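# Sort loose seals into bins according to size

## Task

Put every loose seal into the bin that corresponds to its size. A seal only counts if it stays there by itself, not because a gripper is still holding it. When finished, open the grippers and pull the arms away.

## Robot and tools

Robot: two arms, left_arm and right_arm, each with a two-finger parallel gripper and a wrist camera. The left base sits at (+0.005, +0.274, 0) m and the right base at (+0.025, -0.315, 0) m, each turned slightly about z. The scene frame has its origin on the table top midway between the arms, +z up, +x pointing out over the table, and left_arm on the +y side. The names left and right do not refer to image sides. In a gripper's own axes the fingers point along +z and close along y. end_effector_position is the spot between the finger pads, about 1 cm short of the fingertips.

The 14-number row, used by both motion tools: left_arm dx, dy, dz, rx, ry, rz, opening, then the same seven for right_arm. Always send all 14, even if one arm is idle. Each value is in [-1, 1]. dx to rz are offsets, not poses. They are expressed in that gripper's own axes and counted from the gripper pose printed in the latest result that shows it. Before any such result, and for the second or later call within one reply, they count from where the gripper actually is when the action begins. 1.0 equals 0.6 m of translation or 180 degrees of rotation. rx, ry, rz form a single rotation vector. Opening is absolute: +1 is fully open (0.094 m) and -1 is closed.

execute_actions takes "actions", a list holding zero or one item, plus an optional "pictures" boolean. An empty list changes nothing and returns the state with images. An action is {"rows": [...], "steps": n}, with 1 to 15 rows and steps at most 15 (default 15). Each step lasts 1/30 s and uses one row, and the final row repeats if rows run out. Every row is measured from the same reference pose, so rows are not cumulative. An action must have at least 9 steps. A wait is {"steps": n} with n up to 300. It counts from the previous result, so your thinking time uses up part of it. Images come back only with an empty list or pictures: true. A refused call sends nothing.

move: "target" is one 14-number row with the same layout and reference as above. "speed" is the top path speed in m/s, from 0.002 to 0.5 (default 0.25), and rotation is capped at twice that in rad/s. Each gripper follows a straight line toward its target. All paths finish together after 0.5 to 10 s, and a path cut off at 10 s stops short. Rotation takes the shorter direction. Paths ignore obstacles and the other arm. Grippers may lag, drift or overshoot the speed, especially near full reach. Faster contact hits harder, and aiming deeper past a contact presses harder. The opening is applied when the move starts. The result adds a "move:" line giving the outcome (done, off_target, moving, held, fault) and any limits. limits=paced means the target was clipped. limits=held means some steps were blocked, after which the arm may lurch quickly. Each gripper's distance to its target is also reported, but there are no per-step readings.

wait: "seconds", 0 to 10, lets the simulation run with no new command. zoom_image: "camera" is cam_left_wrist or cam_right_wrist, and "region" is [x0, y0, x1, y1] in pixels of that 504x504 image, origin top-left, at most 504 by 504. read_manual: "section" defaults to "licences" and only returns licence text. finished_scene: "scene" is the current scene's number. Ending a reply without any tool call also stops everything.

Reading results: the state line lists each gripper's position in metres and quaternion wxyz in the scene frame. Printed positions can be inaccurate, especially at long reach. grip_measured is the finger opening on the command scale, and the last joint value gives it in metres. Each gripper may be off by up to about 1 mm. A "pose unreachable" line means the clearance check altered or blocked that arm's command, and HELD marks each affected step. A "Hand target" line appears only when no steps are pending. FAULT, MOTOR HOT and OVER-TEMPERATURE FAULT lines report stops and heat.

Timing: an action's result is captured 9 steps before it ends. After an action, an arm continues only to its last clipped pose. Per step, the command is limited to 70 mm and 16 degrees from the measured pose, so far targets may need several actions. Position has priority over orientation. A move begins only once the robot is still, or after 3 s at most.

Practical notes: arms tend to finish a centimetre or more low, and sending all-zero offsets lets them sag further. To keep an arm steady, send the correcting offset back to its desired pose in the first call of a reply and zeros in later calls. Raise the aim if it is still low. Zeros are a command back to the reference pose, not a pause. To grasp, command an opening about 0.03 below grip_measured for a firm hold, or less below it for a gentler one. Pad force is capped at roughly 50 to 62 N, and parts under about 2 mm thick are gripped more weakly. Joint ranges in rad: waist ±2.880, shoulder 0 to 3.142, elbow 0 to 3.019, wrist pitch -1.693 to 1.571, wrist yaw ±1.571, wrist roll ±2.094. Holding a load heats the motors. At 85 °C you get a warning, and at 100 °C that arm releases and drops. Brief external tugs or pushes may happen.

Avoid: dropping or knocking anything off the table, letting the arms collide or press on each other, slamming into objects, and pushing hard. Finish with both grippers open and the arms withdrawn from the bins.

Each tool is called after ">>>" as name([rows], argument=value, ...), one row to a line, values as JSON.

## Session

>>> execute_actions(actions=[])

Scene clock: 0.00 s of 6900.00 s.
left_arm: end_effector_position=(+0.4428, +0.7638, +0.1718) grip_measured=+1.000 end_effector_quat_wxyz=(+0.218, -0.535, +0.598, +0.556) | right_arm: end_effector_position=(+0.5376, -0.1315, +0.2685) grip_measured=+1.000 end_effector_quat_wxyz=(+0.001, +0.609, -0.758, +0.235)
Joint positions: left_arm=[ 0.451  1.924  1.424 -0.399 -1.197 -0.396  0.094] | right_arm=[ 0.665  1.694  1.686 -1.47   0.465 -0.888  0.094]
Joint velocities: left_arm=[-0.005  0.005 -0.002 -0.002 -0.022  0.007  0.   ] | right_arm=[ 0.005 -0.005 -0.007 -0.007 -0.022 -0.037  0.   ]
Hand target (left_arm): +0.448, +0.767, +0.181; +0.227, -0.539, +0.592, +0.555
Hand target (right_arm): +0.543, -0.129, +0.287; +0.019, -0.604, +0.760, -0.239

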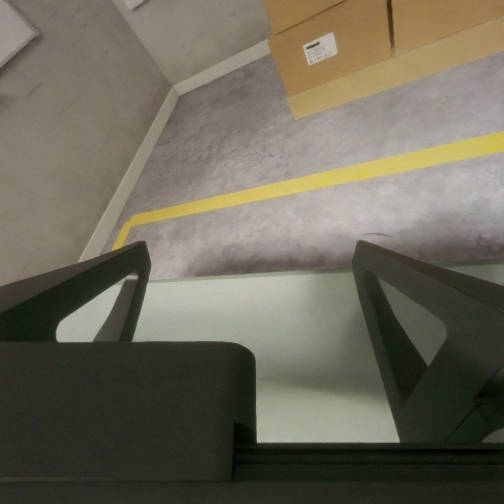

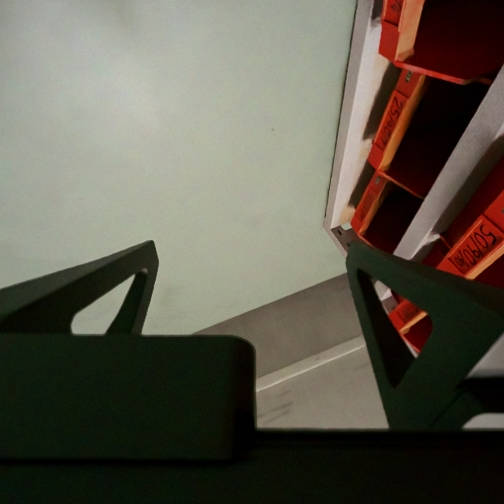

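>>> move(target=[0.086,0.642,-0.966,0.504,0.017,0.246,1, 0.493,0.237,-0.294,-0.026,-0.164,0.458,1], speed=0.3)

Scene clock: 6.27 s of 6900.00 s.
left_arm: end_effector_position=(+0.2748, +0.1625, +0.4552) grip_measured=+1.000 end_effector_quat_wxyz=(+0.301, -0.002, +0.954, -0.001) | right_arm: end_effector_position=(+0.2842, -0.3214, +0.4596) grip_measured=+1.000 end_effector_quat_wxyz=(+0.303, -0.011, +0.953, -0.002)
Joint positions: left_arm=[-0.722  0.89   1.417 -1.566 -0.317 -0.492  0.094] | right_arm=[ 0.139  0.783  1.38  -1.553 -0.026 -0.054  0.094]
Joint velocities: left_arm=[-0.015 -0.015 -0.002 -0.002 -0.007  0.007  0.   ] | right_arm=[-0.005  0.005 -0.012 -0.022 -0.081 -0.022  0.   ]
Hand target (left_arm): +0.276, +0.161, +0.468; +0.307, -0.005, +0.952, -0.006
Hand target (right_arm): +0.283, -0.323, +0.464; +0.304, -0.000, +0.953, +0.001
Off the commanded pose (left_arm): 0.015 m, 1 deg.
Off the commanded pose (right_arm): 0.005 m, 1 deg.
Kept back: nothing.
move: off_target (left_arm)

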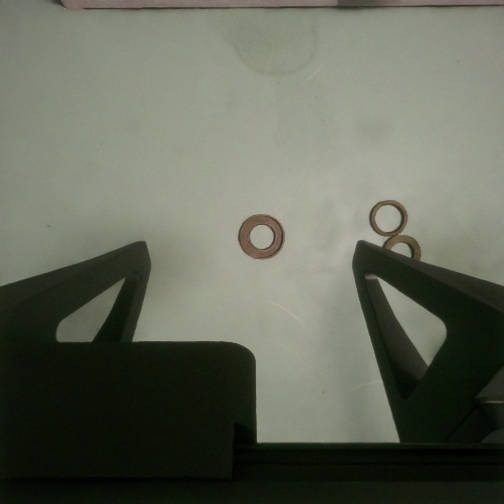

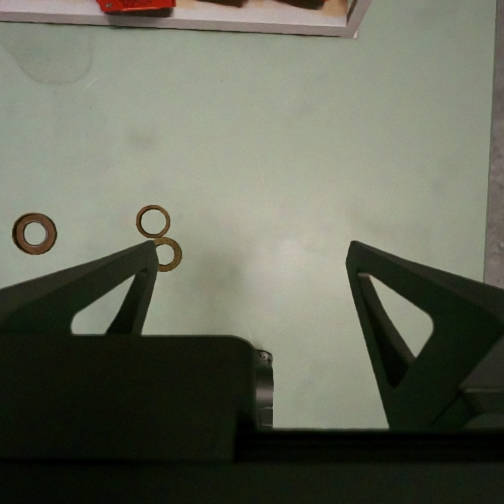

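>>> move(target=[0.236,-0.027,0.312,0,0,0,1, 0.267,0.318,0.30,0,0,0,1], speed=0.25)

Scene clock: 8.80 s of 6900.00 s.
left_arm: end_effector_position=(+0.2630, +0.1496, +0.2131) grip_measured=+1.000 end_effector_quat_wxyz=(+0.287, +0.001, +0.958, +0.011) | right_arm: end_effector_position=(+0.2487, -0.1368, +0.2143) grip_measured=+1.000 end_effector_quat_wxyz=(+0.295, -0.021, +0.955, -0.011)
Joint positions: left_arm=[-0.809  0.755  0.711 -1.06  -0.363 -0.574  0.094] | right_arm=[ 1.137  0.819  0.745 -1.132  0.486  0.825  0.094]
Joint velocities: left_arm=[-0.005 -0.024  0.002 -0.002  0.022 -0.022  0.   ] | right_arm=[-0.005  0.005  0.002  0.017 -0.095  0.081  0.   ]
Hand target (left_arm): +0.265, +0.145, +0.221; +0.302, -0.002, +0.953, -0.002
Hand target (right_arm): +0.250, -0.134, +0.217; +0.302, -0.011, +0.953, -0.001
Off the commanded pose (left_arm): 0.009 m, 2 deg.
Off the commanded pose (right_arm): 0.007 m, 2 deg.
Kept back: nothing.
move: done

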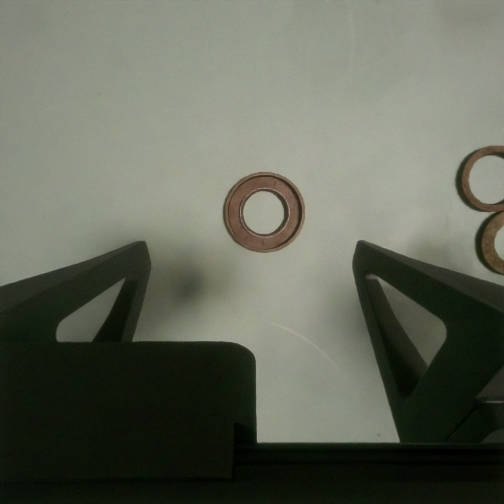

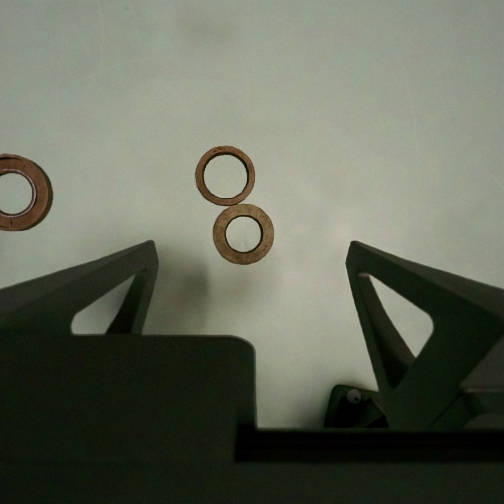

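>>> zoom_image(camera="cam_right_wrist", region=[160, 130, 320, 280])

>>> zoom_image(camera="cam_left_wrist", region=[190, 150, 340, 270])

Region (160, 130, 320, 280) of cam_right_wrist's 504x504 image, scaled by 3.150, with more detail than that image has; it fills the top 472 rows of this view, and the rest is white.

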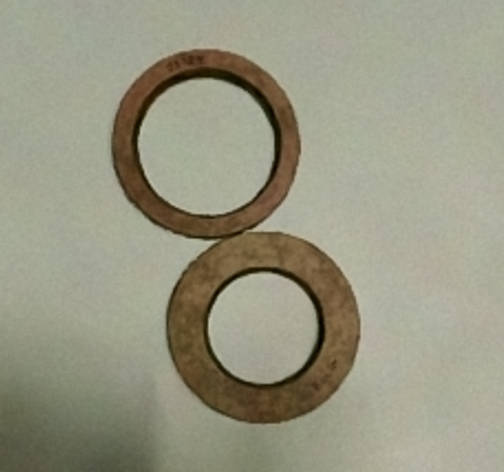

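Region (190, 150, 340, 270) of cam_left_wrist's 504x504 image, scaled by 3.360, with more detail than that image has; it fills the top 403 rows of this view, and the rest is white.

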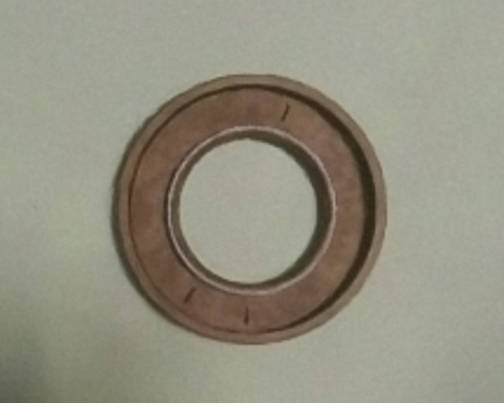

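>>> move(target=[-0.233,-0.117,-0.06,0,-0.364,0,1, 0.015,0.055,0.289,-0.001,-0.087,0.015,0.8], speed=0.25)

Scene clock: 17.37 s of 6900.00 s.
left_arm: end_effector_position=(+0.3559, +0.0742, +0.3191) grip_measured=+1.000 end_effector_quat_wxyz=(+0.755, +0.002, +0.656, -0.007) | right_arm: end_effector_position=(+0.3348, -0.1028, +0.0650) grip_measured=+0.801 end_effector_quat_wxyz=(+0.418, -0.000, +0.908, +0.005)
Joint positions: left_arm=[-0.976  0.995  0.429  0.769 -0.808  0.142  0.094] | right_arm=[ 1.046  1.252  0.445 -0.112  0.612  0.656  0.085]
Joint velocities: left_arm=[ 0.015 -0.005 -0.007 -0.007  0.037  0.007  0.   ] | right_arm=[0.005 0.005 0.002 0.007 0.037 0.022 0.001]
Hand target (left_arm): +0.359, +0.076, +0.317; +0.756, +0.002, +0.655, -0.001
Hand target (right_arm): +0.337, -0.107, +0.064; +0.422, -0.000, +0.907, +0.001
Off the commanded pose (left_arm): 0.005 m, 2 deg.
Off the commanded pose (right_arm): 0.004 m, 1 deg.
Kept back: nothing.
After step 90, 2.70 s passed at rest.
move: done

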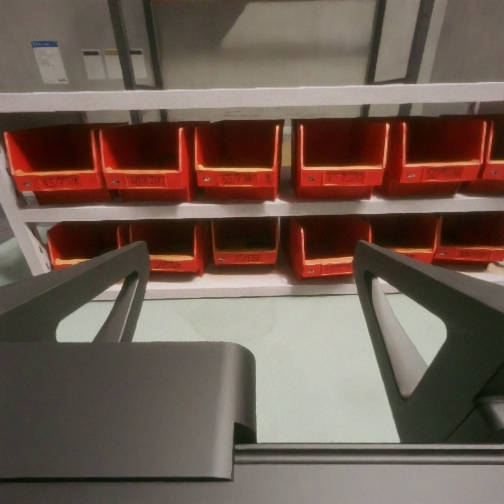

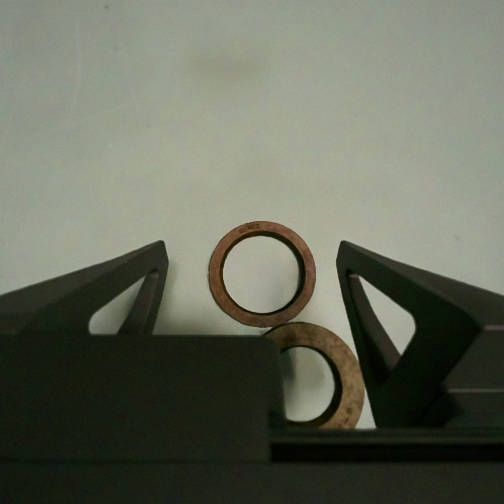

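>>> zoom_image(camera="cam_left_wrist", region=[0, 110, 270, 290])

>>> zoom_image(camera="cam_left_wrist", region=[234, 110, 504, 290])

Region (0, 110, 270, 290) of cam_left_wrist's 504x504 image, scaled by 1.867, with more detail than that image has.

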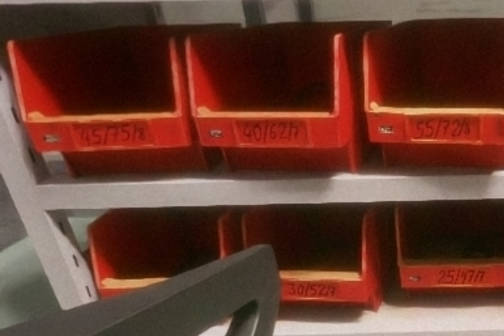

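Region (234, 110, 504, 290) of cam_left_wrist's 504x504 image, scaled by 1.867, with more detail than that image has.

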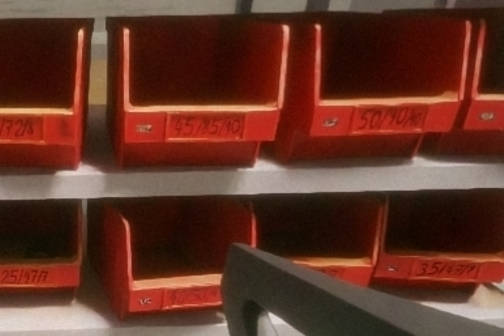

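>>> move(target=[-0.012,0.55,-0.083,0,0,0,1, 0.057,-0.014,0.0535,0,0,0,0.8], speed=0.2)

Scene clock: 22.43 s of 6900.00 s.
left_arm: end_effector_position=(+0.3103, +0.4012, +0.3001) grip_measured=+1.000 end_effector_quat_wxyz=(+0.743, -0.008, +0.669, -0.013) | right_arm: end_effector_position=(+0.3358, -0.1070, +0.0210) grip_measured=+0.801 end_effector_quat_wxyz=(+0.417, +0.002, +0.909, +0.008)
Joint positions: left_arm=[ 0.619  0.627  0.263  0.51   0.765 -0.131  0.094] | right_arm=[1.032 1.404 0.392 0.103 0.599 0.647 0.085]
Joint velocities: left_arm=[-0.005  0.015  0.002  0.007 -0.007 -0.037  0.   ] | right_arm=[-0.005 -0.005 -0.007  0.002 -0.051 -0.037 -0.001]
Hand target (left_arm): +0.313, +0.403, +0.324; +0.756, +0.004, +0.655, -0.005
Hand target (right_arm): +0.337, -0.111, +0.018; +0.418, -0.000, +0.908, +0.005
Off the commanded pose (left_arm): 0.018 m, 2 deg.
Off the commanded pose (right_arm): 0.005 m, 0 deg.
Kept back: nothing.
move: off_target (left_arm)

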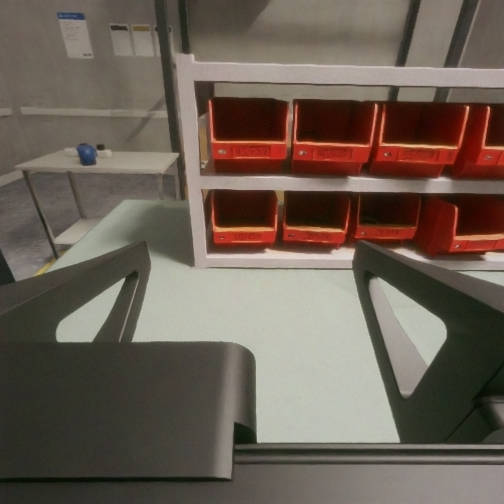

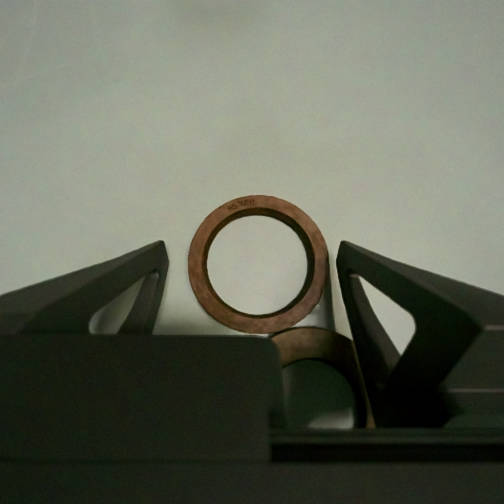

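>>> move(target=[0,0,0,0,0,0,1, 0.0114,-0.004,0.0098,0,0,0,0.8], speed=0.03)

Scene clock: 23.53 s of 6900.00 s.
left_arm: end_effector_position=(+0.3103, +0.4012, +0.3002) grip_measured=+1.000 end_effector_quat_wxyz=(+0.743, -0.009, +0.669, -0.014) | right_arm: end_effector_position=(+0.3369, -0.1057, +0.0157) grip_measured=+0.801 end_effector_quat_wxyz=(+0.418, +0.002, +0.909, +0.008)
Joint positions: left_arm=[ 0.619  0.627  0.263  0.51   0.765 -0.134  0.094] | right_arm=[1.032 1.43  0.392 0.131 0.599 0.647 0.085]
Joint velocities: left_arm=[-0.005 -0.005 -0.002  0.007 -0.022 -0.066  0.   ] | right_arm=[ 0.005 -0.024 -0.002  0.017  0.037 -0.081 -0.001]
Hand target (left_arm): +0.310, +0.401, +0.300; +0.743, -0.008, +0.669, -0.013
Hand target (right_arm): +0.336, -0.109, +0.012; +0.417, +0.002, +0.909, +0.008
Off the commanded pose (left_arm): 0.000 m, 0 deg.
Off the commanded pose (right_arm): 0.005 m, 0 deg.
Kept back: nothing.
move: done

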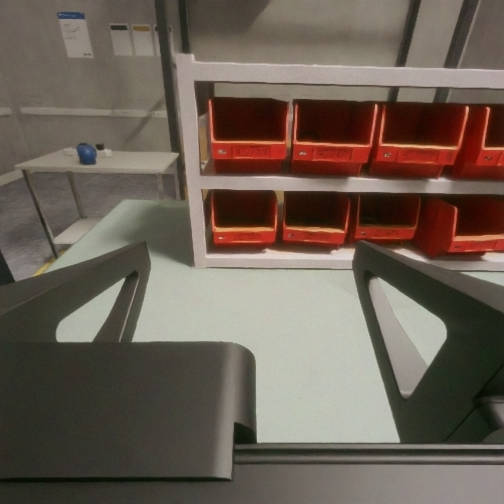

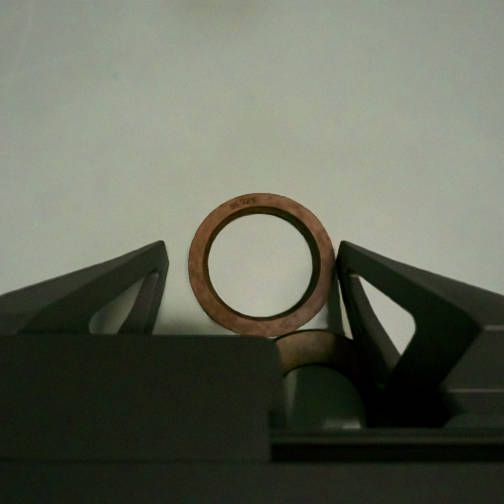

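>>> move(target=[0,0,0,0,0,0,1, 0.006,0,0.005,0,0,0,0.8], speed=0.03)

>>> move(target=[0,0,0,0,0,0,1, 0,0,0,0,0,0,0.49], speed=0.03)

Scene clock: 24.53 s of 6900.00 s.
left_arm: end_effector_position=(+0.3103, +0.4012, +0.3002) grip_measured=+1.000 end_effector_quat_wxyz=(+0.743, -0.009, +0.669, -0.014) | right_arm: end_effector_position=(+0.3367, -0.1059, +0.0131) grip_measured=+0.801 end_effector_quat_wxyz=(+0.416, +0.001, +0.909, +0.007)
Joint positions: left_arm=[ 0.619  0.627  0.263  0.51   0.765 -0.134  0.094] | right_arm=[1.032 1.439 0.392 0.135 0.599 0.647 0.085]
Joint velocities: left_arm=[ 0.005 -0.005 -0.012 -0.012 -0.037 -0.022  0.   ] | right_arm=[ 0.005 -0.015 -0.012 -0.017  0.007  0.007  0.   ]
Hand target (left_arm): +0.310, +0.401, +0.300; +0.743, -0.009, +0.669, -0.014
Hand target (right_arm): +0.337, -0.106, +0.011; +0.418, +0.002, +0.909, +0.008
Off the commanded pose (left_arm): 0.000 m, 0 deg.
Off the commanded pose (right_arm): 0.002 m, 0 deg.
Kept back: nothing.
move: done

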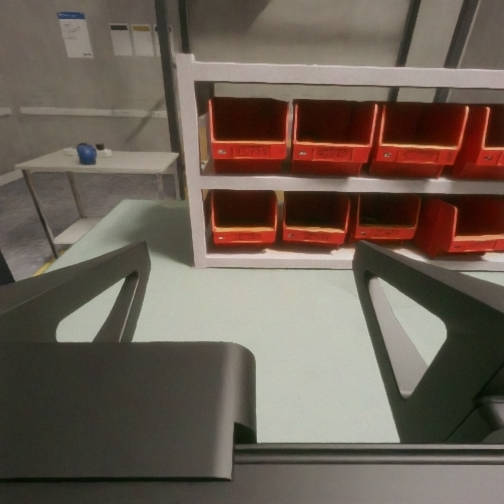

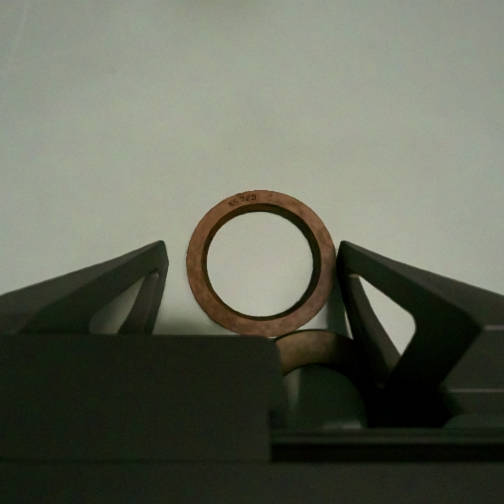

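Scene clock: 25.03 s of 6900.00 s.
left_arm: end_effector_position=(+0.3103, +0.4012, +0.3002) grip_measured=+1.000 end_effector_quat_wxyz=(+0.743, -0.009, +0.669, -0.014) | right_arm: end_effector_position=(+0.3367, -0.1059, +0.0131) grip_measured=+0.504 end_effector_quat_wxyz=(+0.416, +0.001, +0.909, +0.007)
Joint positions: left_arm=[ 0.619  0.627  0.263  0.51   0.765 -0.134  0.094] | right_arm=[1.032 1.439 0.392 0.135 0.599 0.647 0.071]
Joint velocities: left_arm=[ 0.015 -0.015 -0.007  0.027 -0.095  0.037  0.   ] | right_arm=[ 0.005 -0.005 -0.012 -0.007 -0.095 -0.022 -0.001]
Hand target (left_arm): +0.310, +0.401, +0.300; +0.743, -0.009, +0.669, -0.014
Hand target (right_arm): +0.337, -0.106, +0.013; +0.416, +0.001, +0.909, +0.007
Off the commanded pose (left_arm): 0.000 m, 0 deg.
Off the commanded pose (right_arm): 0.000 m, 0 deg.
Kept back: nothing.
move: done

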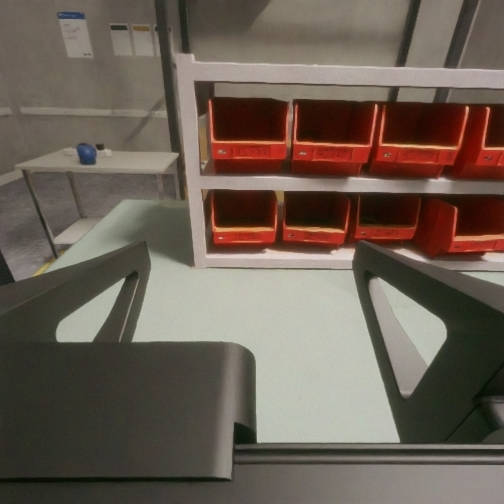

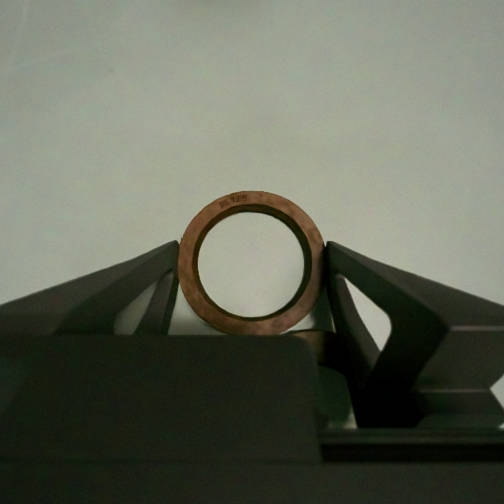

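>>> move(target=[0,0,0,0,0,0,1, -0.1135,0,-0.098,0,0,0,0.472], speed=0.1)

Scene clock: 26.60 s of 6900.00 s.
left_arm: end_effector_position=(+0.3103, +0.4012, +0.3002) grip_measured=+1.000 end_effector_quat_wxyz=(+0.743, -0.009, +0.669, -0.014) | right_arm: end_effector_position=(+0.3201, -0.1249, +0.0773) grip_measured=+0.494 end_effector_quat_wxyz=(+0.399, -0.008, +0.917, -0.013)
Joint positions: left_arm=[ 0.619  0.627  0.263  0.51   0.765 -0.134  0.094] | right_arm=[ 1.032  1.136  0.432 -0.265  0.599  0.647  0.07 ]
Joint velocities: left_arm=[-0.005 -0.005  0.012 -0.002  0.051  0.066  0.   ] | right_arm=[-0.005 -0.005  0.007  0.012  0.007  0.066  0.   ]
Hand target (left_arm): +0.310, +0.401, +0.300; +0.743, -0.009, +0.669, -0.014
Hand target (right_arm): +0.336, -0.107, +0.104; +0.416, +0.001, +0.909, +0.007
Off the commanded pose (left_arm): 0.000 m, 0 deg.
Off the commanded pose (right_arm): 0.035 m, 3 deg.
Kept back: nothing.
move: off_target (right_arm)

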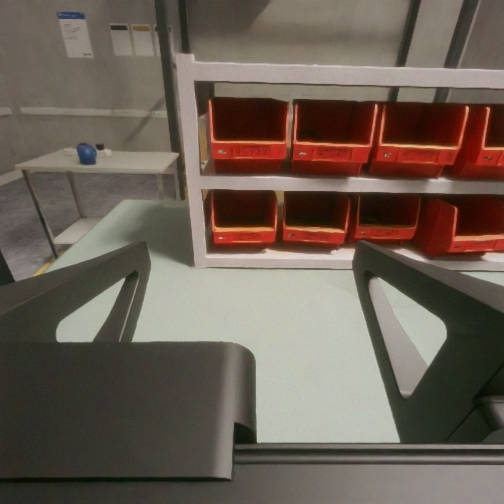

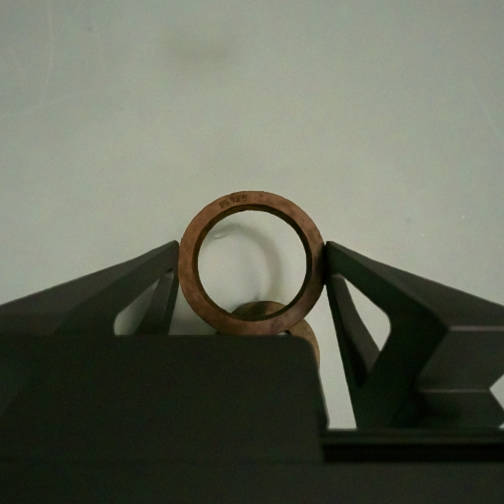

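>>> move(target=[0,0,0,0,0,0,1, -0.695,0.359,0.038,-0.003,-0.211,0.0095,0.462], speed=0.2)

Scene clock: 30.07 s of 6900.00 s.
left_arm: end_effector_position=(+0.3103, +0.4012, +0.3002) grip_measured=+1.000 end_effector_quat_wxyz=(+0.743, -0.009, +0.669, -0.014) | right_arm: end_effector_position=(+0.6013, +0.0983, +0.3132) grip_measured=+0.494 end_effector_quat_wxyz=(+0.651, -0.020, +0.759, -0.012)
Joint positions: left_arm=[ 0.619  0.627  0.263  0.51   0.765 -0.134  0.094] | right_arm=[0.971 1.733 1.364 0.156 0.774 0.106 0.07 ]
Joint velocities: left_arm=[ 0.005 -0.015 -0.007 -0.007 -0.022 -0.037  0.   ] | right_arm=[-0.005 -0.005 -0.007 -0.017 -0.037  0.022  0.001]
Hand target (left_arm): +0.310, +0.401, +0.300; +0.743, -0.009, +0.669, -0.014
Hand target (right_arm): +0.615, +0.102, +0.356; +0.676, -0.001, +0.737, +0.003
Off the commanded pose (left_arm): 0.000 m, 0 deg.
Off the commanded pose (right_arm): 0.051 m, 5 deg.
Kept back: nothing.
move: off_target (right_arm)

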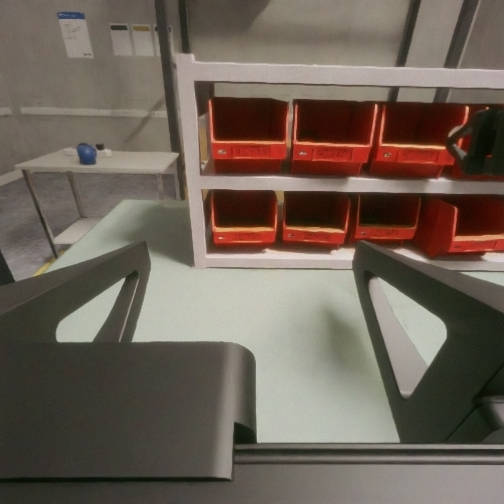

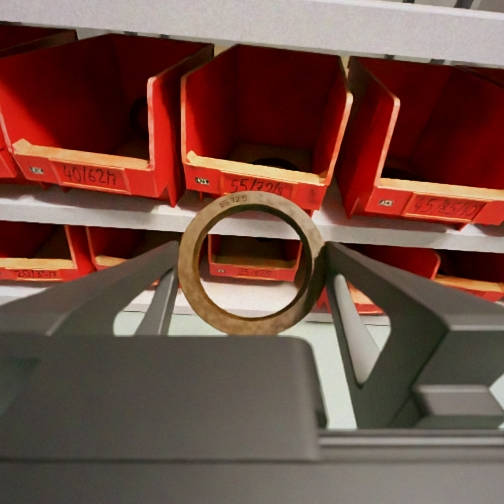

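>>> move(target=[0,0,0,0,0,0,1, -0.136,0,0.063,0.005,-0.035,0.022,0.462], speed=0.1)

Scene clock: 33.17 s of 6900.00 s.
left_arm: end_effector_position=(+0.3103, +0.4012, +0.3002) grip_measured=+1.000 end_effector_quat_wxyz=(+0.743, -0.009, +0.669, -0.014) | right_arm: end_effector_position=(+0.6357, +0.0983, +0.3431) grip_measured=+0.494 end_effector_quat_wxyz=(+0.668, -0.008, +0.744, -0.009)
Joint positions: left_arm=[ 0.619  0.627  0.263  0.51   0.765 -0.134  0.094] | right_arm=[0.934 1.778 1.474 0.156 0.755 0.078 0.07 ]
Joint velocities: left_arm=[-0.005  0.005  0.007  0.002  0.051 -0.066  0.   ] | right_arm=[ 0.005  0.005 -0.017  0.007  0.051  0.051  0.   ]
Hand target (left_arm): +0.310, +0.401, +0.300; +0.743, -0.009, +0.669, -0.014
Hand target (right_arm): +0.647, +0.101, +0.387; +0.692, +0.010, +0.722, +0.006
Off the commanded pose (left_arm): 0.000 m, 0 deg.
Off the commanded pose (right_arm): 0.048 m, 5 deg.
Kept back: nothing.
move: off_target (right_arm)

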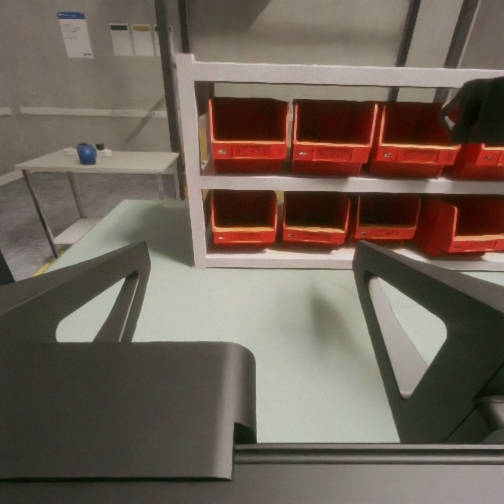

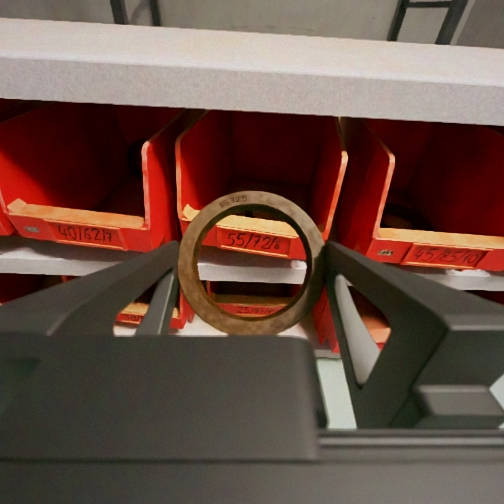

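>>> move(target=[0,0,0,0,0,0,1, -0.10,-0.01,0.152,0.006,-0.02,0.008,0.462], speed=0.1)

Scene clock: 35.57 s of 6900.00 s.
left_arm: end_effector_position=(+0.3103, +0.4012, +0.3002) grip_measured=+1.000 end_effector_quat_wxyz=(+0.743, -0.009, +0.669, -0.014) | right_arm: end_effector_position=(+0.7207, +0.0904, +0.3486) grip_measured=+0.494 end_effector_quat_wxyz=(+0.671, -0.004, +0.741, -0.017)
Joint positions: left_arm=[ 0.619  0.627  0.263  0.51   0.765 -0.134  0.094] | right_arm=[0.841 1.933 1.708 0.098 0.681 0.05  0.07 ]
Joint velocities: left_arm=[-0.005 -0.005  0.002  0.007 -0.007 -0.022  0.   ] | right_arm=[-0.005 -0.005  0.027  0.017 -0.022 -0.022 -0.001]
Hand target (left_arm): +0.310, +0.401, +0.300; +0.743, -0.009, +0.669, -0.014
Hand target (right_arm): +0.729, +0.092, +0.392; +0.691, +0.007, +0.722, -0.007
Off the commanded pose (left_arm): 0.000 m, 0 deg.
Off the commanded pose (right_arm): 0.046 m, 4 deg.
Kept back: nothing.
move: off_target (right_arm)

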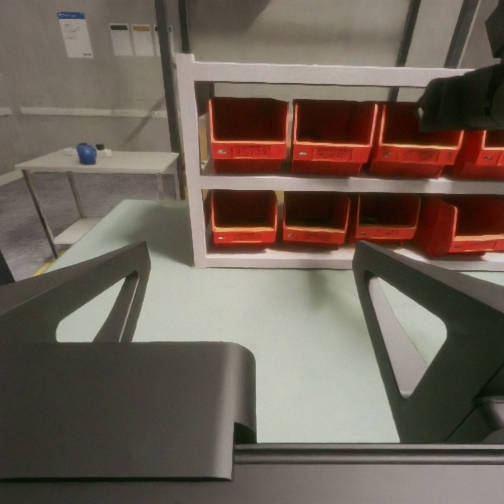

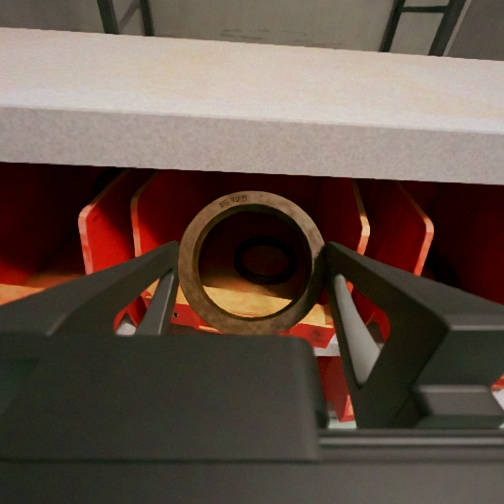

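>>> move(target=[0,0,0,0,0,0,1, -0.063,0.003,0.156,0.006,-0.02,0.004,0.462], speed=0.06)

Scene clock: 39.03 s of 6900.00 s.
left_arm: end_effector_position=(+0.3103, +0.4012, +0.3002) grip_measured=+1.000 end_effector_quat_wxyz=(+0.743, -0.009, +0.669, -0.014) | right_arm: end_effector_position=(+0.8039, +0.0912, +0.3327) grip_measured=+0.494 end_effector_quat_wxyz=(+0.673, -0.004, +0.739, -0.027)
Joint positions: left_arm=[ 0.619  0.627  0.263  0.51   0.765 -0.134  0.094] | right_arm=[0.774 2.139 1.992 0.034 0.629 0.021 0.07 ]
Joint velocities: left_arm=[ 0.005 -0.005 -0.007  0.017  0.051  0.037  0.   ] | right_arm=[-0.015 -0.015 -0.007 -0.007 -0.007  0.037 -0.   ]
Hand target (left_arm): +0.310, +0.401, +0.300; +0.743, -0.009, +0.669, -0.014
Hand target (right_arm): +0.813, +0.089, +0.376; +0.695, +0.006, +0.719, -0.020
Off the commanded pose (left_arm): 0.000 m, 0 deg.
Off the commanded pose (right_arm): 0.046 m, 4 deg.
Kept back: nothing.
move: off_target (right_arm)

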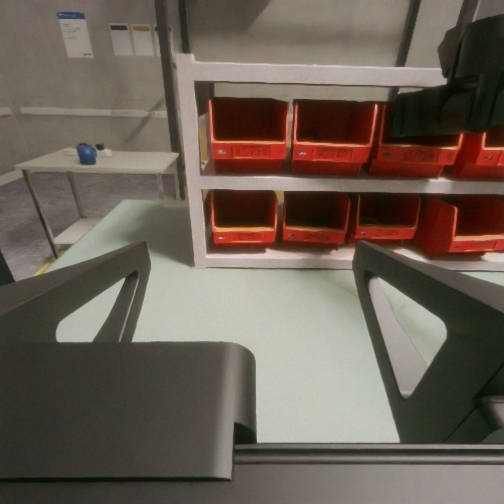

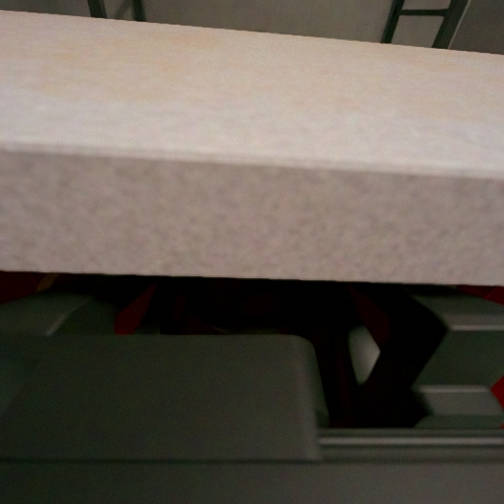

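>>> move(target=[0,0,0,0,0,0,1, -0.074,-0.003,0.027,0.006,-0.02,0.004,0.462], speed=0.03)

Scene clock: 41.70 s of 6900.00 s.
left_arm: end_effector_position=(+0.3103, +0.4012, +0.3002) grip_measured=+1.000 end_effector_quat_wxyz=(+0.743, -0.009, +0.669, -0.014) | right_arm: end_effector_position=(+0.8094, +0.0944, +0.3338) grip_measured=+0.494 end_effector_quat_wxyz=(+0.676, -0.008, +0.736, -0.033)
Joint positions: left_arm=[ 0.619  0.627  0.263  0.51   0.765 -0.134  0.094] | right_arm=[0.774 2.16  2.025 0.033 0.632 0.001 0.07 ]
Joint velocities: left_arm=[ 0.015 -0.005 -0.007 -0.017  0.007  0.095  0.   ] | right_arm=[-0.005  0.005 -0.012 -0.007 -0.11  -0.007  0.   ]
Hand target (left_arm): +0.310, +0.401, +0.300; +0.743, -0.009, +0.669, -0.014
Hand target (right_arm): +0.819, +0.089, +0.375; +0.697, +0.005, +0.716, -0.029
Off the commanded pose (left_arm): 0.000 m, 0 deg.
Off the commanded pose (right_arm): 0.044 m, 4 deg.
Kept back: nothing.
move: off_target (right_arm)

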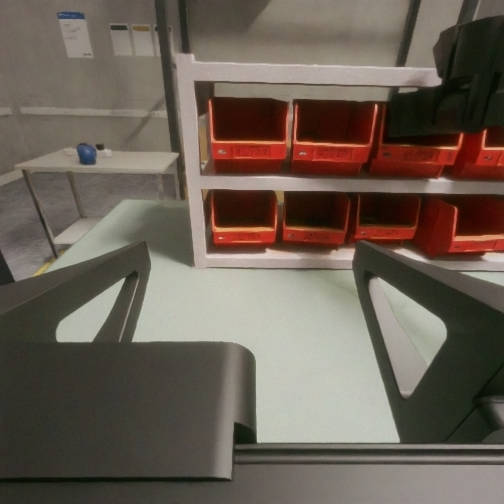

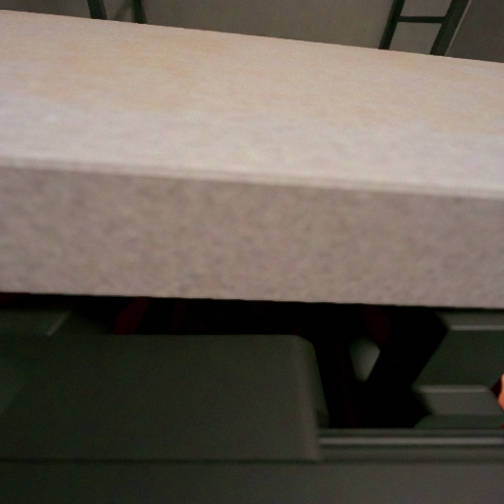

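Release, holding target.

>>> move(target=[0,0,0,0,0,0,1, -0.070,-0.008,0.010,0.006,-0.018,0.0,0.75], speed=0.03)

Scene clock: 43.77 s of 6900.00 s.
left_arm: end_effector_position=(+0.3103, +0.4012, +0.3002) grip_measured=+1.000 end_effector_quat_wxyz=(+0.743, -0.009, +0.669, -0.014) | right_arm: end_effector_position=(+0.8099, +0.0936, +0.3313) grip_measured=+0.749 end_effector_quat_wxyz=(+0.675, -0.016, +0.736, -0.045)
Joint positions: left_arm=[ 0.619  0.627  0.263  0.51   0.765 -0.134  0.094] | right_arm=[ 0.774  2.163  2.025  0.033  0.639 -0.024  0.082]
Joint velocities: left_arm=[-0.005  0.005 -0.012  0.012 -0.007  0.037  0.   ] | right_arm=[-0.005  0.005 -0.007 -0.007  0.066  0.007  0.   ]
Hand target (left_arm): +0.310, +0.401, +0.300; +0.743, -0.009, +0.669, -0.014
Hand target (right_arm): +0.815, +0.090, +0.375; +0.697, -0.003, +0.716, -0.039
Off the commanded pose (left_arm): 0.000 m, 0 deg.
Off the commanded pose (right_arm): 0.045 m, 4 deg.
Kept back: nothing.
move: off_target (right_arm)

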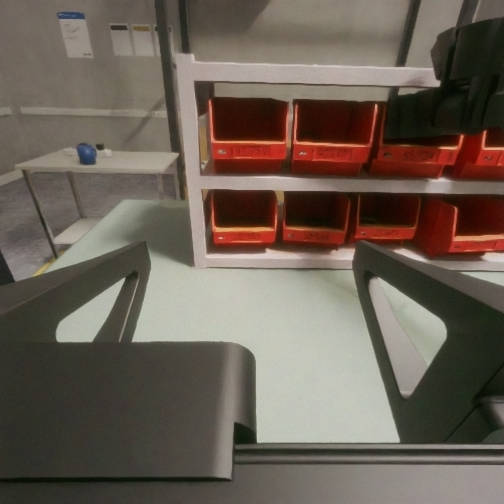

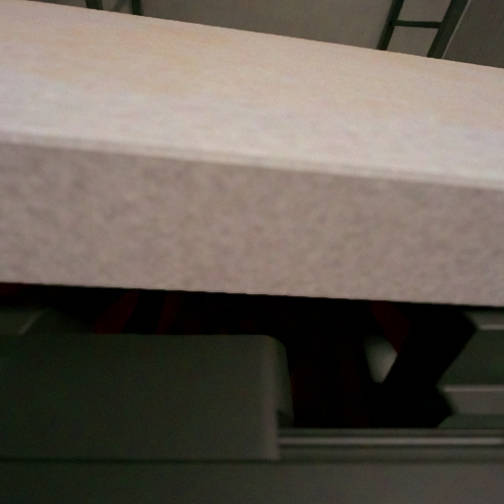

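>>> move(target=[0,0,0,0,0,0,1, -0.047,-0.01,-0.322,-0.014,-0.02,0.027,0.75], speed=0.12)

Scene clock: 46.77 s of 6900.00 s.
left_arm: end_effector_position=(+0.3103, +0.4012, +0.3002) grip_measured=+1.000 end_effector_quat_wxyz=(+0.743, -0.009, +0.669, -0.014) | right_arm: end_effector_position=(+0.6259, +0.1013, +0.3651) grip_measured=+0.749 end_effector_quat_wxyz=(+0.690, -0.013, +0.723, -0.012)
Joint positions: left_arm=[ 0.619  0.627  0.263  0.51   0.765 -0.134  0.094] | right_arm=[0.949 1.757 1.46  0.233 0.769 0.009 0.082]
Joint velocities: left_arm=[-0.005  0.005  0.002  0.007 -0.037 -0.007  0.   ] | right_arm=[-0.005 -0.015 -0.017  0.007 -0.007  0.037  0.001]
Hand target (left_arm): +0.310, +0.401, +0.300; +0.743, -0.009, +0.669, -0.014
Hand target (right_arm): +0.620, +0.099, +0.377; +0.698, -0.001, +0.716, +0.001
Off the commanded pose (left_arm): 0.000 m, 0 deg.
Off the commanded pose (right_arm): 0.013 m, 2 deg.
Kept back: nothing.
move: off_target (right_arm)

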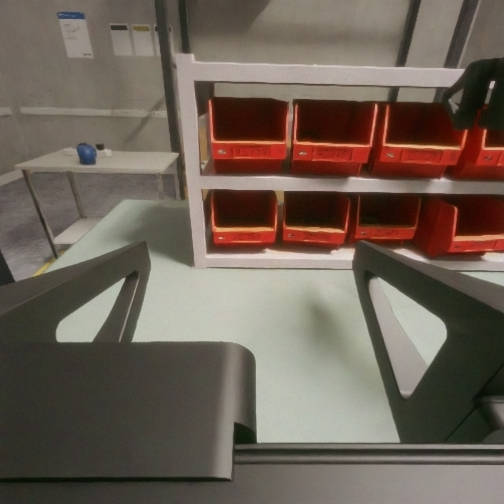

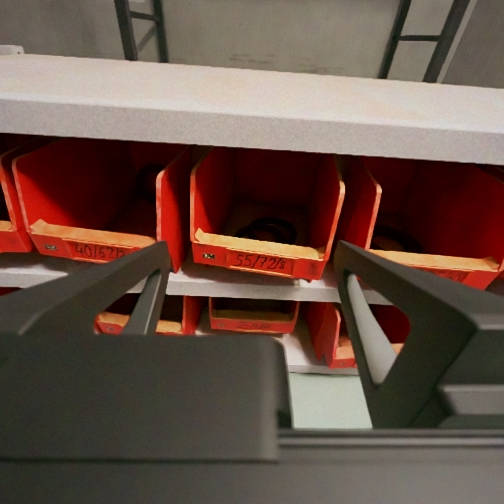

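>>> move(target=[0,0,0,0,0,0,1, 0.506,0.0745,-0.537,-0.161,0.2,-0.051,1], speed=0.25)

Scene clock: 55.83 s of 6900.00 s.
left_arm: end_effector_position=(+0.3103, +0.4012, +0.3002) grip_measured=+1.000 end_effector_quat_wxyz=(+0.743, -0.009, +0.669, -0.014) | right_arm: end_effector_position=(+0.2910, +0.1336, +0.0816) grip_measured=+1.000 end_effector_quat_wxyz=(+0.411, -0.236, +0.874, +0.108)
Joint positions: left_arm=[ 0.619  0.627  0.263  0.51   0.765 -0.134  0.094] | right_arm=[ 1.374  1.56   0.795 -0.05   0.502  0.466  0.094]
Joint velocities: left_arm=[ 0.005 -0.015 -0.022 -0.002  0.022  0.022  0.   ] | right_arm=[-0.005 -0.015  0.007  0.002 -0.022  0.051  0.   ]
Hand target (left_arm): +0.310, +0.401, +0.300; +0.743, -0.009, +0.669, -0.014
Hand target (right_arm): +0.289, +0.131, +0.076; +0.405, -0.232, +0.878, +0.107
Off the commanded pose (left_arm): 0.000 m, 0 deg.
Off the commanded pose (right_arm): 0.006 m, 1 deg.
Kept back: nothing.
After step 90, 3.80 s passed at rest.
move: done

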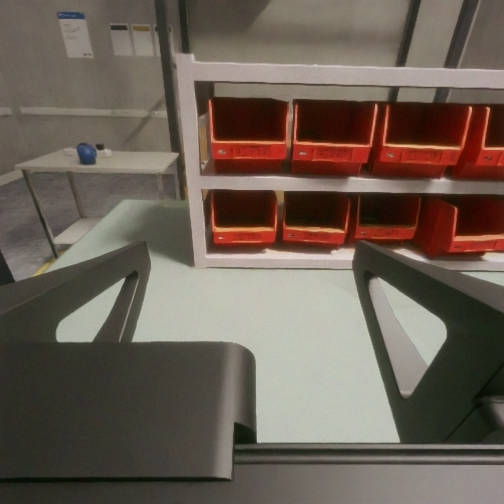

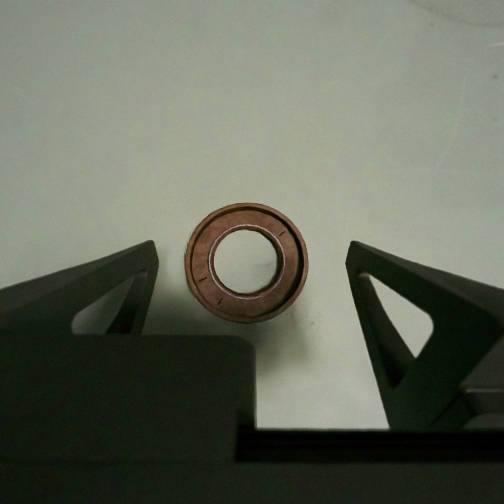

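>>> move(target=[0,0,0,0,0,0,1, 0.081,0.010,0.033,0,0,0,1], speed=0.06)

Scene clock: 58.13 s of 6900.00 s.
left_arm: end_effector_position=(+0.3103, +0.4012, +0.3002) grip_measured=+1.000 end_effector_quat_wxyz=(+0.743, -0.009, +0.669, -0.014) | right_arm: end_effector_position=(+0.2788, +0.1283, +0.0333) grip_measured=+1.000 end_effector_quat_wxyz=(+0.409, -0.241, +0.874, +0.101)
Joint positions: left_arm=[ 0.619  0.627  0.263  0.51   0.765 -0.134  0.094] | right_arm=[1.398 1.656 0.741 0.077 0.522 0.479 0.094]
Joint velocities: left_arm=[-0.015 -0.005  0.022 -0.002 -0.007 -0.081  0.   ] | right_arm=[-0.005  0.005 -0.017  0.022  0.022  0.007  0.   ]
Hand target (left_arm): +0.310, +0.401, +0.300; +0.743, -0.009, +0.669, -0.014
Hand target (right_arm): +0.275, +0.130, +0.032; +0.411, -0.236, +0.874, +0.108
Off the commanded pose (left_arm): 0.000 m, 0 deg.
Off the commanded pose (right_arm): 0.005 m, 1 deg.
Kept back: nothing.
move: done

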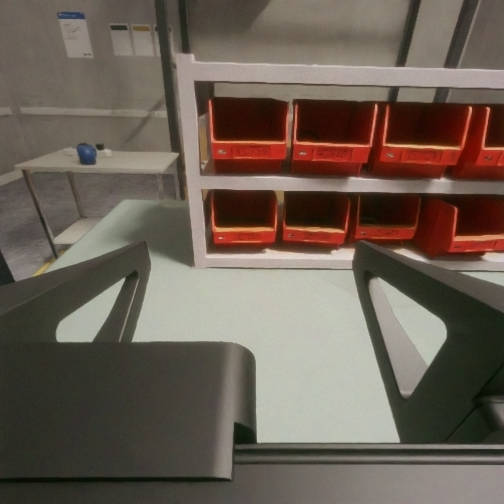

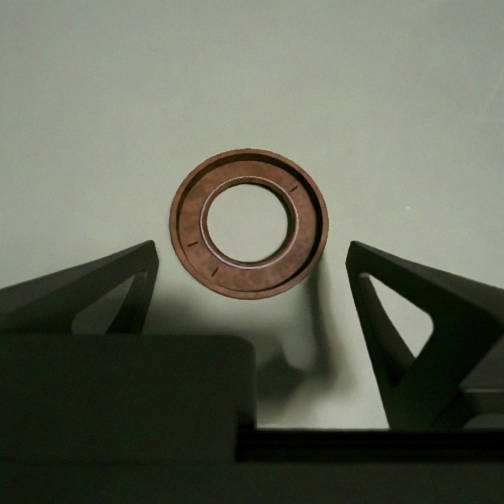

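>>> move(target=[0,0,0,0,0,0,1, 0.0223,0.006,0.0188,0,0,0,1], speed=0.03)

Scene clock: 59.40 s of 6900.00 s.
left_arm: end_effector_position=(+0.3103, +0.4012, +0.3002) grip_measured=+1.000 end_effector_quat_wxyz=(+0.743, -0.009, +0.669, -0.014) | right_arm: end_effector_position=(+0.2790, +0.1288, +0.0169) grip_measured=+1.000 end_effector_quat_wxyz=(+0.406, -0.243, +0.876, +0.096)
Joint positions: left_arm=[ 0.619  0.627  0.263  0.51   0.765 -0.134  0.094] | right_arm=[1.398 1.7   0.741 0.107 0.522 0.479 0.094]
Joint velocities: left_arm=[ 0.005  0.005  0.002 -0.007  0.007 -0.022  0.   ] | right_arm=[-0.005 -0.005 -0.022  0.002  0.007  0.037  0.   ]
Hand target (left_arm): +0.310, +0.401, +0.300; +0.743, -0.009, +0.669, -0.014
Hand target (right_arm): +0.277, +0.131, +0.016; +0.409, -0.241, +0.874, +0.101
Off the commanded pose (left_arm): 0.000 m, 0 deg.
Off the commanded pose (right_arm): 0.003 m, 1 deg.
Kept back: nothing.
move: done

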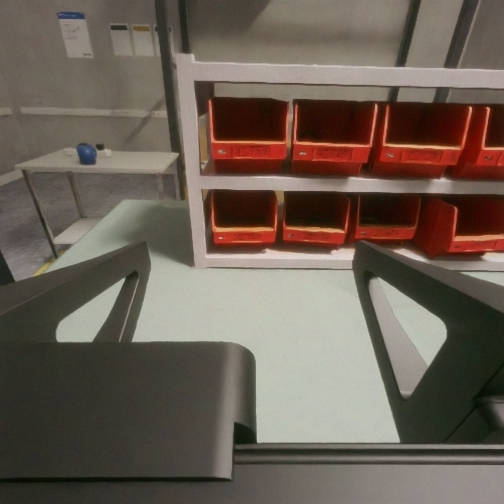

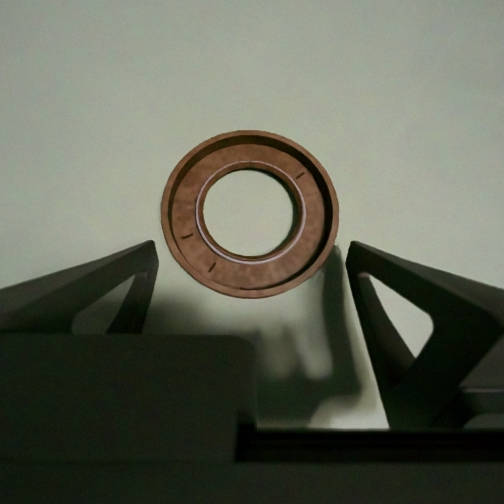

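>>> move(target=[0,0,0,0,0,0,1, -0.031,0.003,0.037,0,0,0,1], speed=0.02)

Scene clock: 61.47 s of 6900.00 s.
left_arm: end_effector_position=(+0.3103, +0.4012, +0.3002) grip_measured=+1.000 end_effector_quat_wxyz=(+0.743, -0.009, +0.669, -0.014) | right_arm: end_effector_position=(+0.2908, +0.1332, +0.0155) grip_measured=+1.000 end_effector_quat_wxyz=(+0.402, -0.240, +0.878, +0.099)
Joint positions: left_arm=[ 0.619  0.627  0.263  0.51   0.765 -0.134  0.094] | right_arm=[1.373 1.717 0.764 0.107 0.499 0.469 0.094]
Joint velocities: left_arm=[-0.005  0.015  0.002  0.012  0.051  0.066  0.   ] | right_arm=[-0.005 -0.005 -0.002 -0.002 -0.007 -0.007  0.   ]
Hand target (left_arm): +0.310, +0.401, +0.300; +0.743, -0.009, +0.669, -0.014
Hand target (right_arm): +0.303, +0.144, +0.017; +0.406, -0.243, +0.876, +0.096
Off the commanded pose (left_arm): 0.000 m, 0 deg.
Off the commanded pose (right_arm): 0.017 m, 1 deg.
Kept back: nothing.
move: off_target (right_arm)

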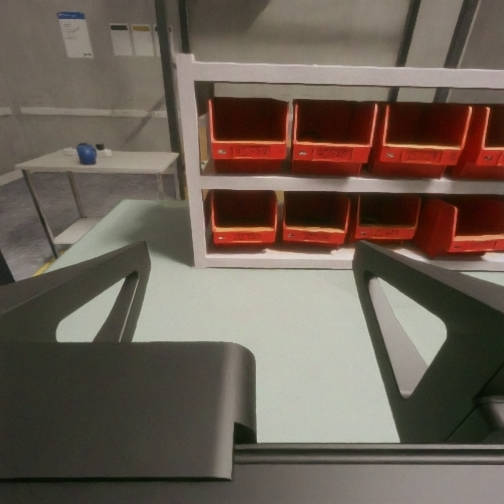

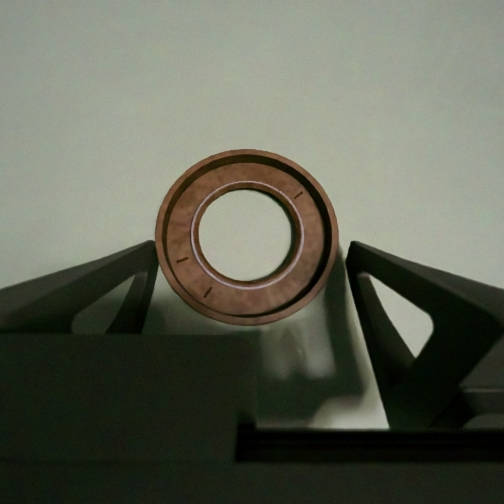

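>>> move(target=[0,0,0,0,0,0,1, -0.0253,0.010,0.0223,0,0,0,1], speed=0.02)

Scene clock: 63.47 s of 6900.00 s.
left_arm: end_effector_position=(+0.3103, +0.4012, +0.3002) grip_measured=+1.000 end_effector_quat_wxyz=(+0.743, -0.009, +0.669, -0.014) | right_arm: end_effector_position=(+0.2937, +0.1362, +0.0154) grip_measured=+1.000 end_effector_quat_wxyz=(+0.401, -0.239, +0.879, +0.101)
Joint positions: left_arm=[ 0.619  0.627  0.263  0.51   0.765 -0.134  0.094] | right_arm=[1.368 1.724 0.775 0.105 0.492 0.469 0.094]
Joint velocities: left_arm=[-0.005 -0.015 -0.007 -0.002 -0.022 -0.022  0.   ] | right_arm=[-0.005 -0.005  0.012  0.017  0.022  0.022  0.   ]
Hand target (left_arm): +0.310, +0.401, +0.300; +0.743, -0.009, +0.669, -0.014
Hand target (right_arm): +0.305, +0.148, +0.018; +0.402, -0.240, +0.878, +0.099
Off the commanded pose (left_arm): 0.000 m, 0 deg.
Off the commanded pose (right_arm): 0.017 m, 0 deg.
Kept back: nothing.
move: off_target (right_arm)

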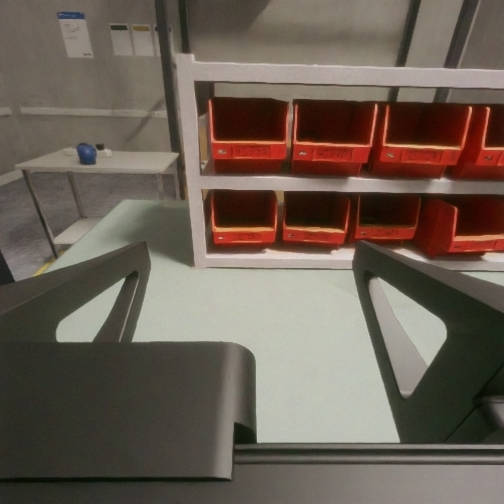

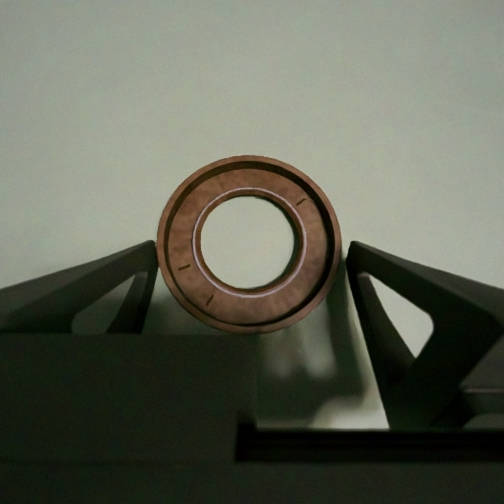

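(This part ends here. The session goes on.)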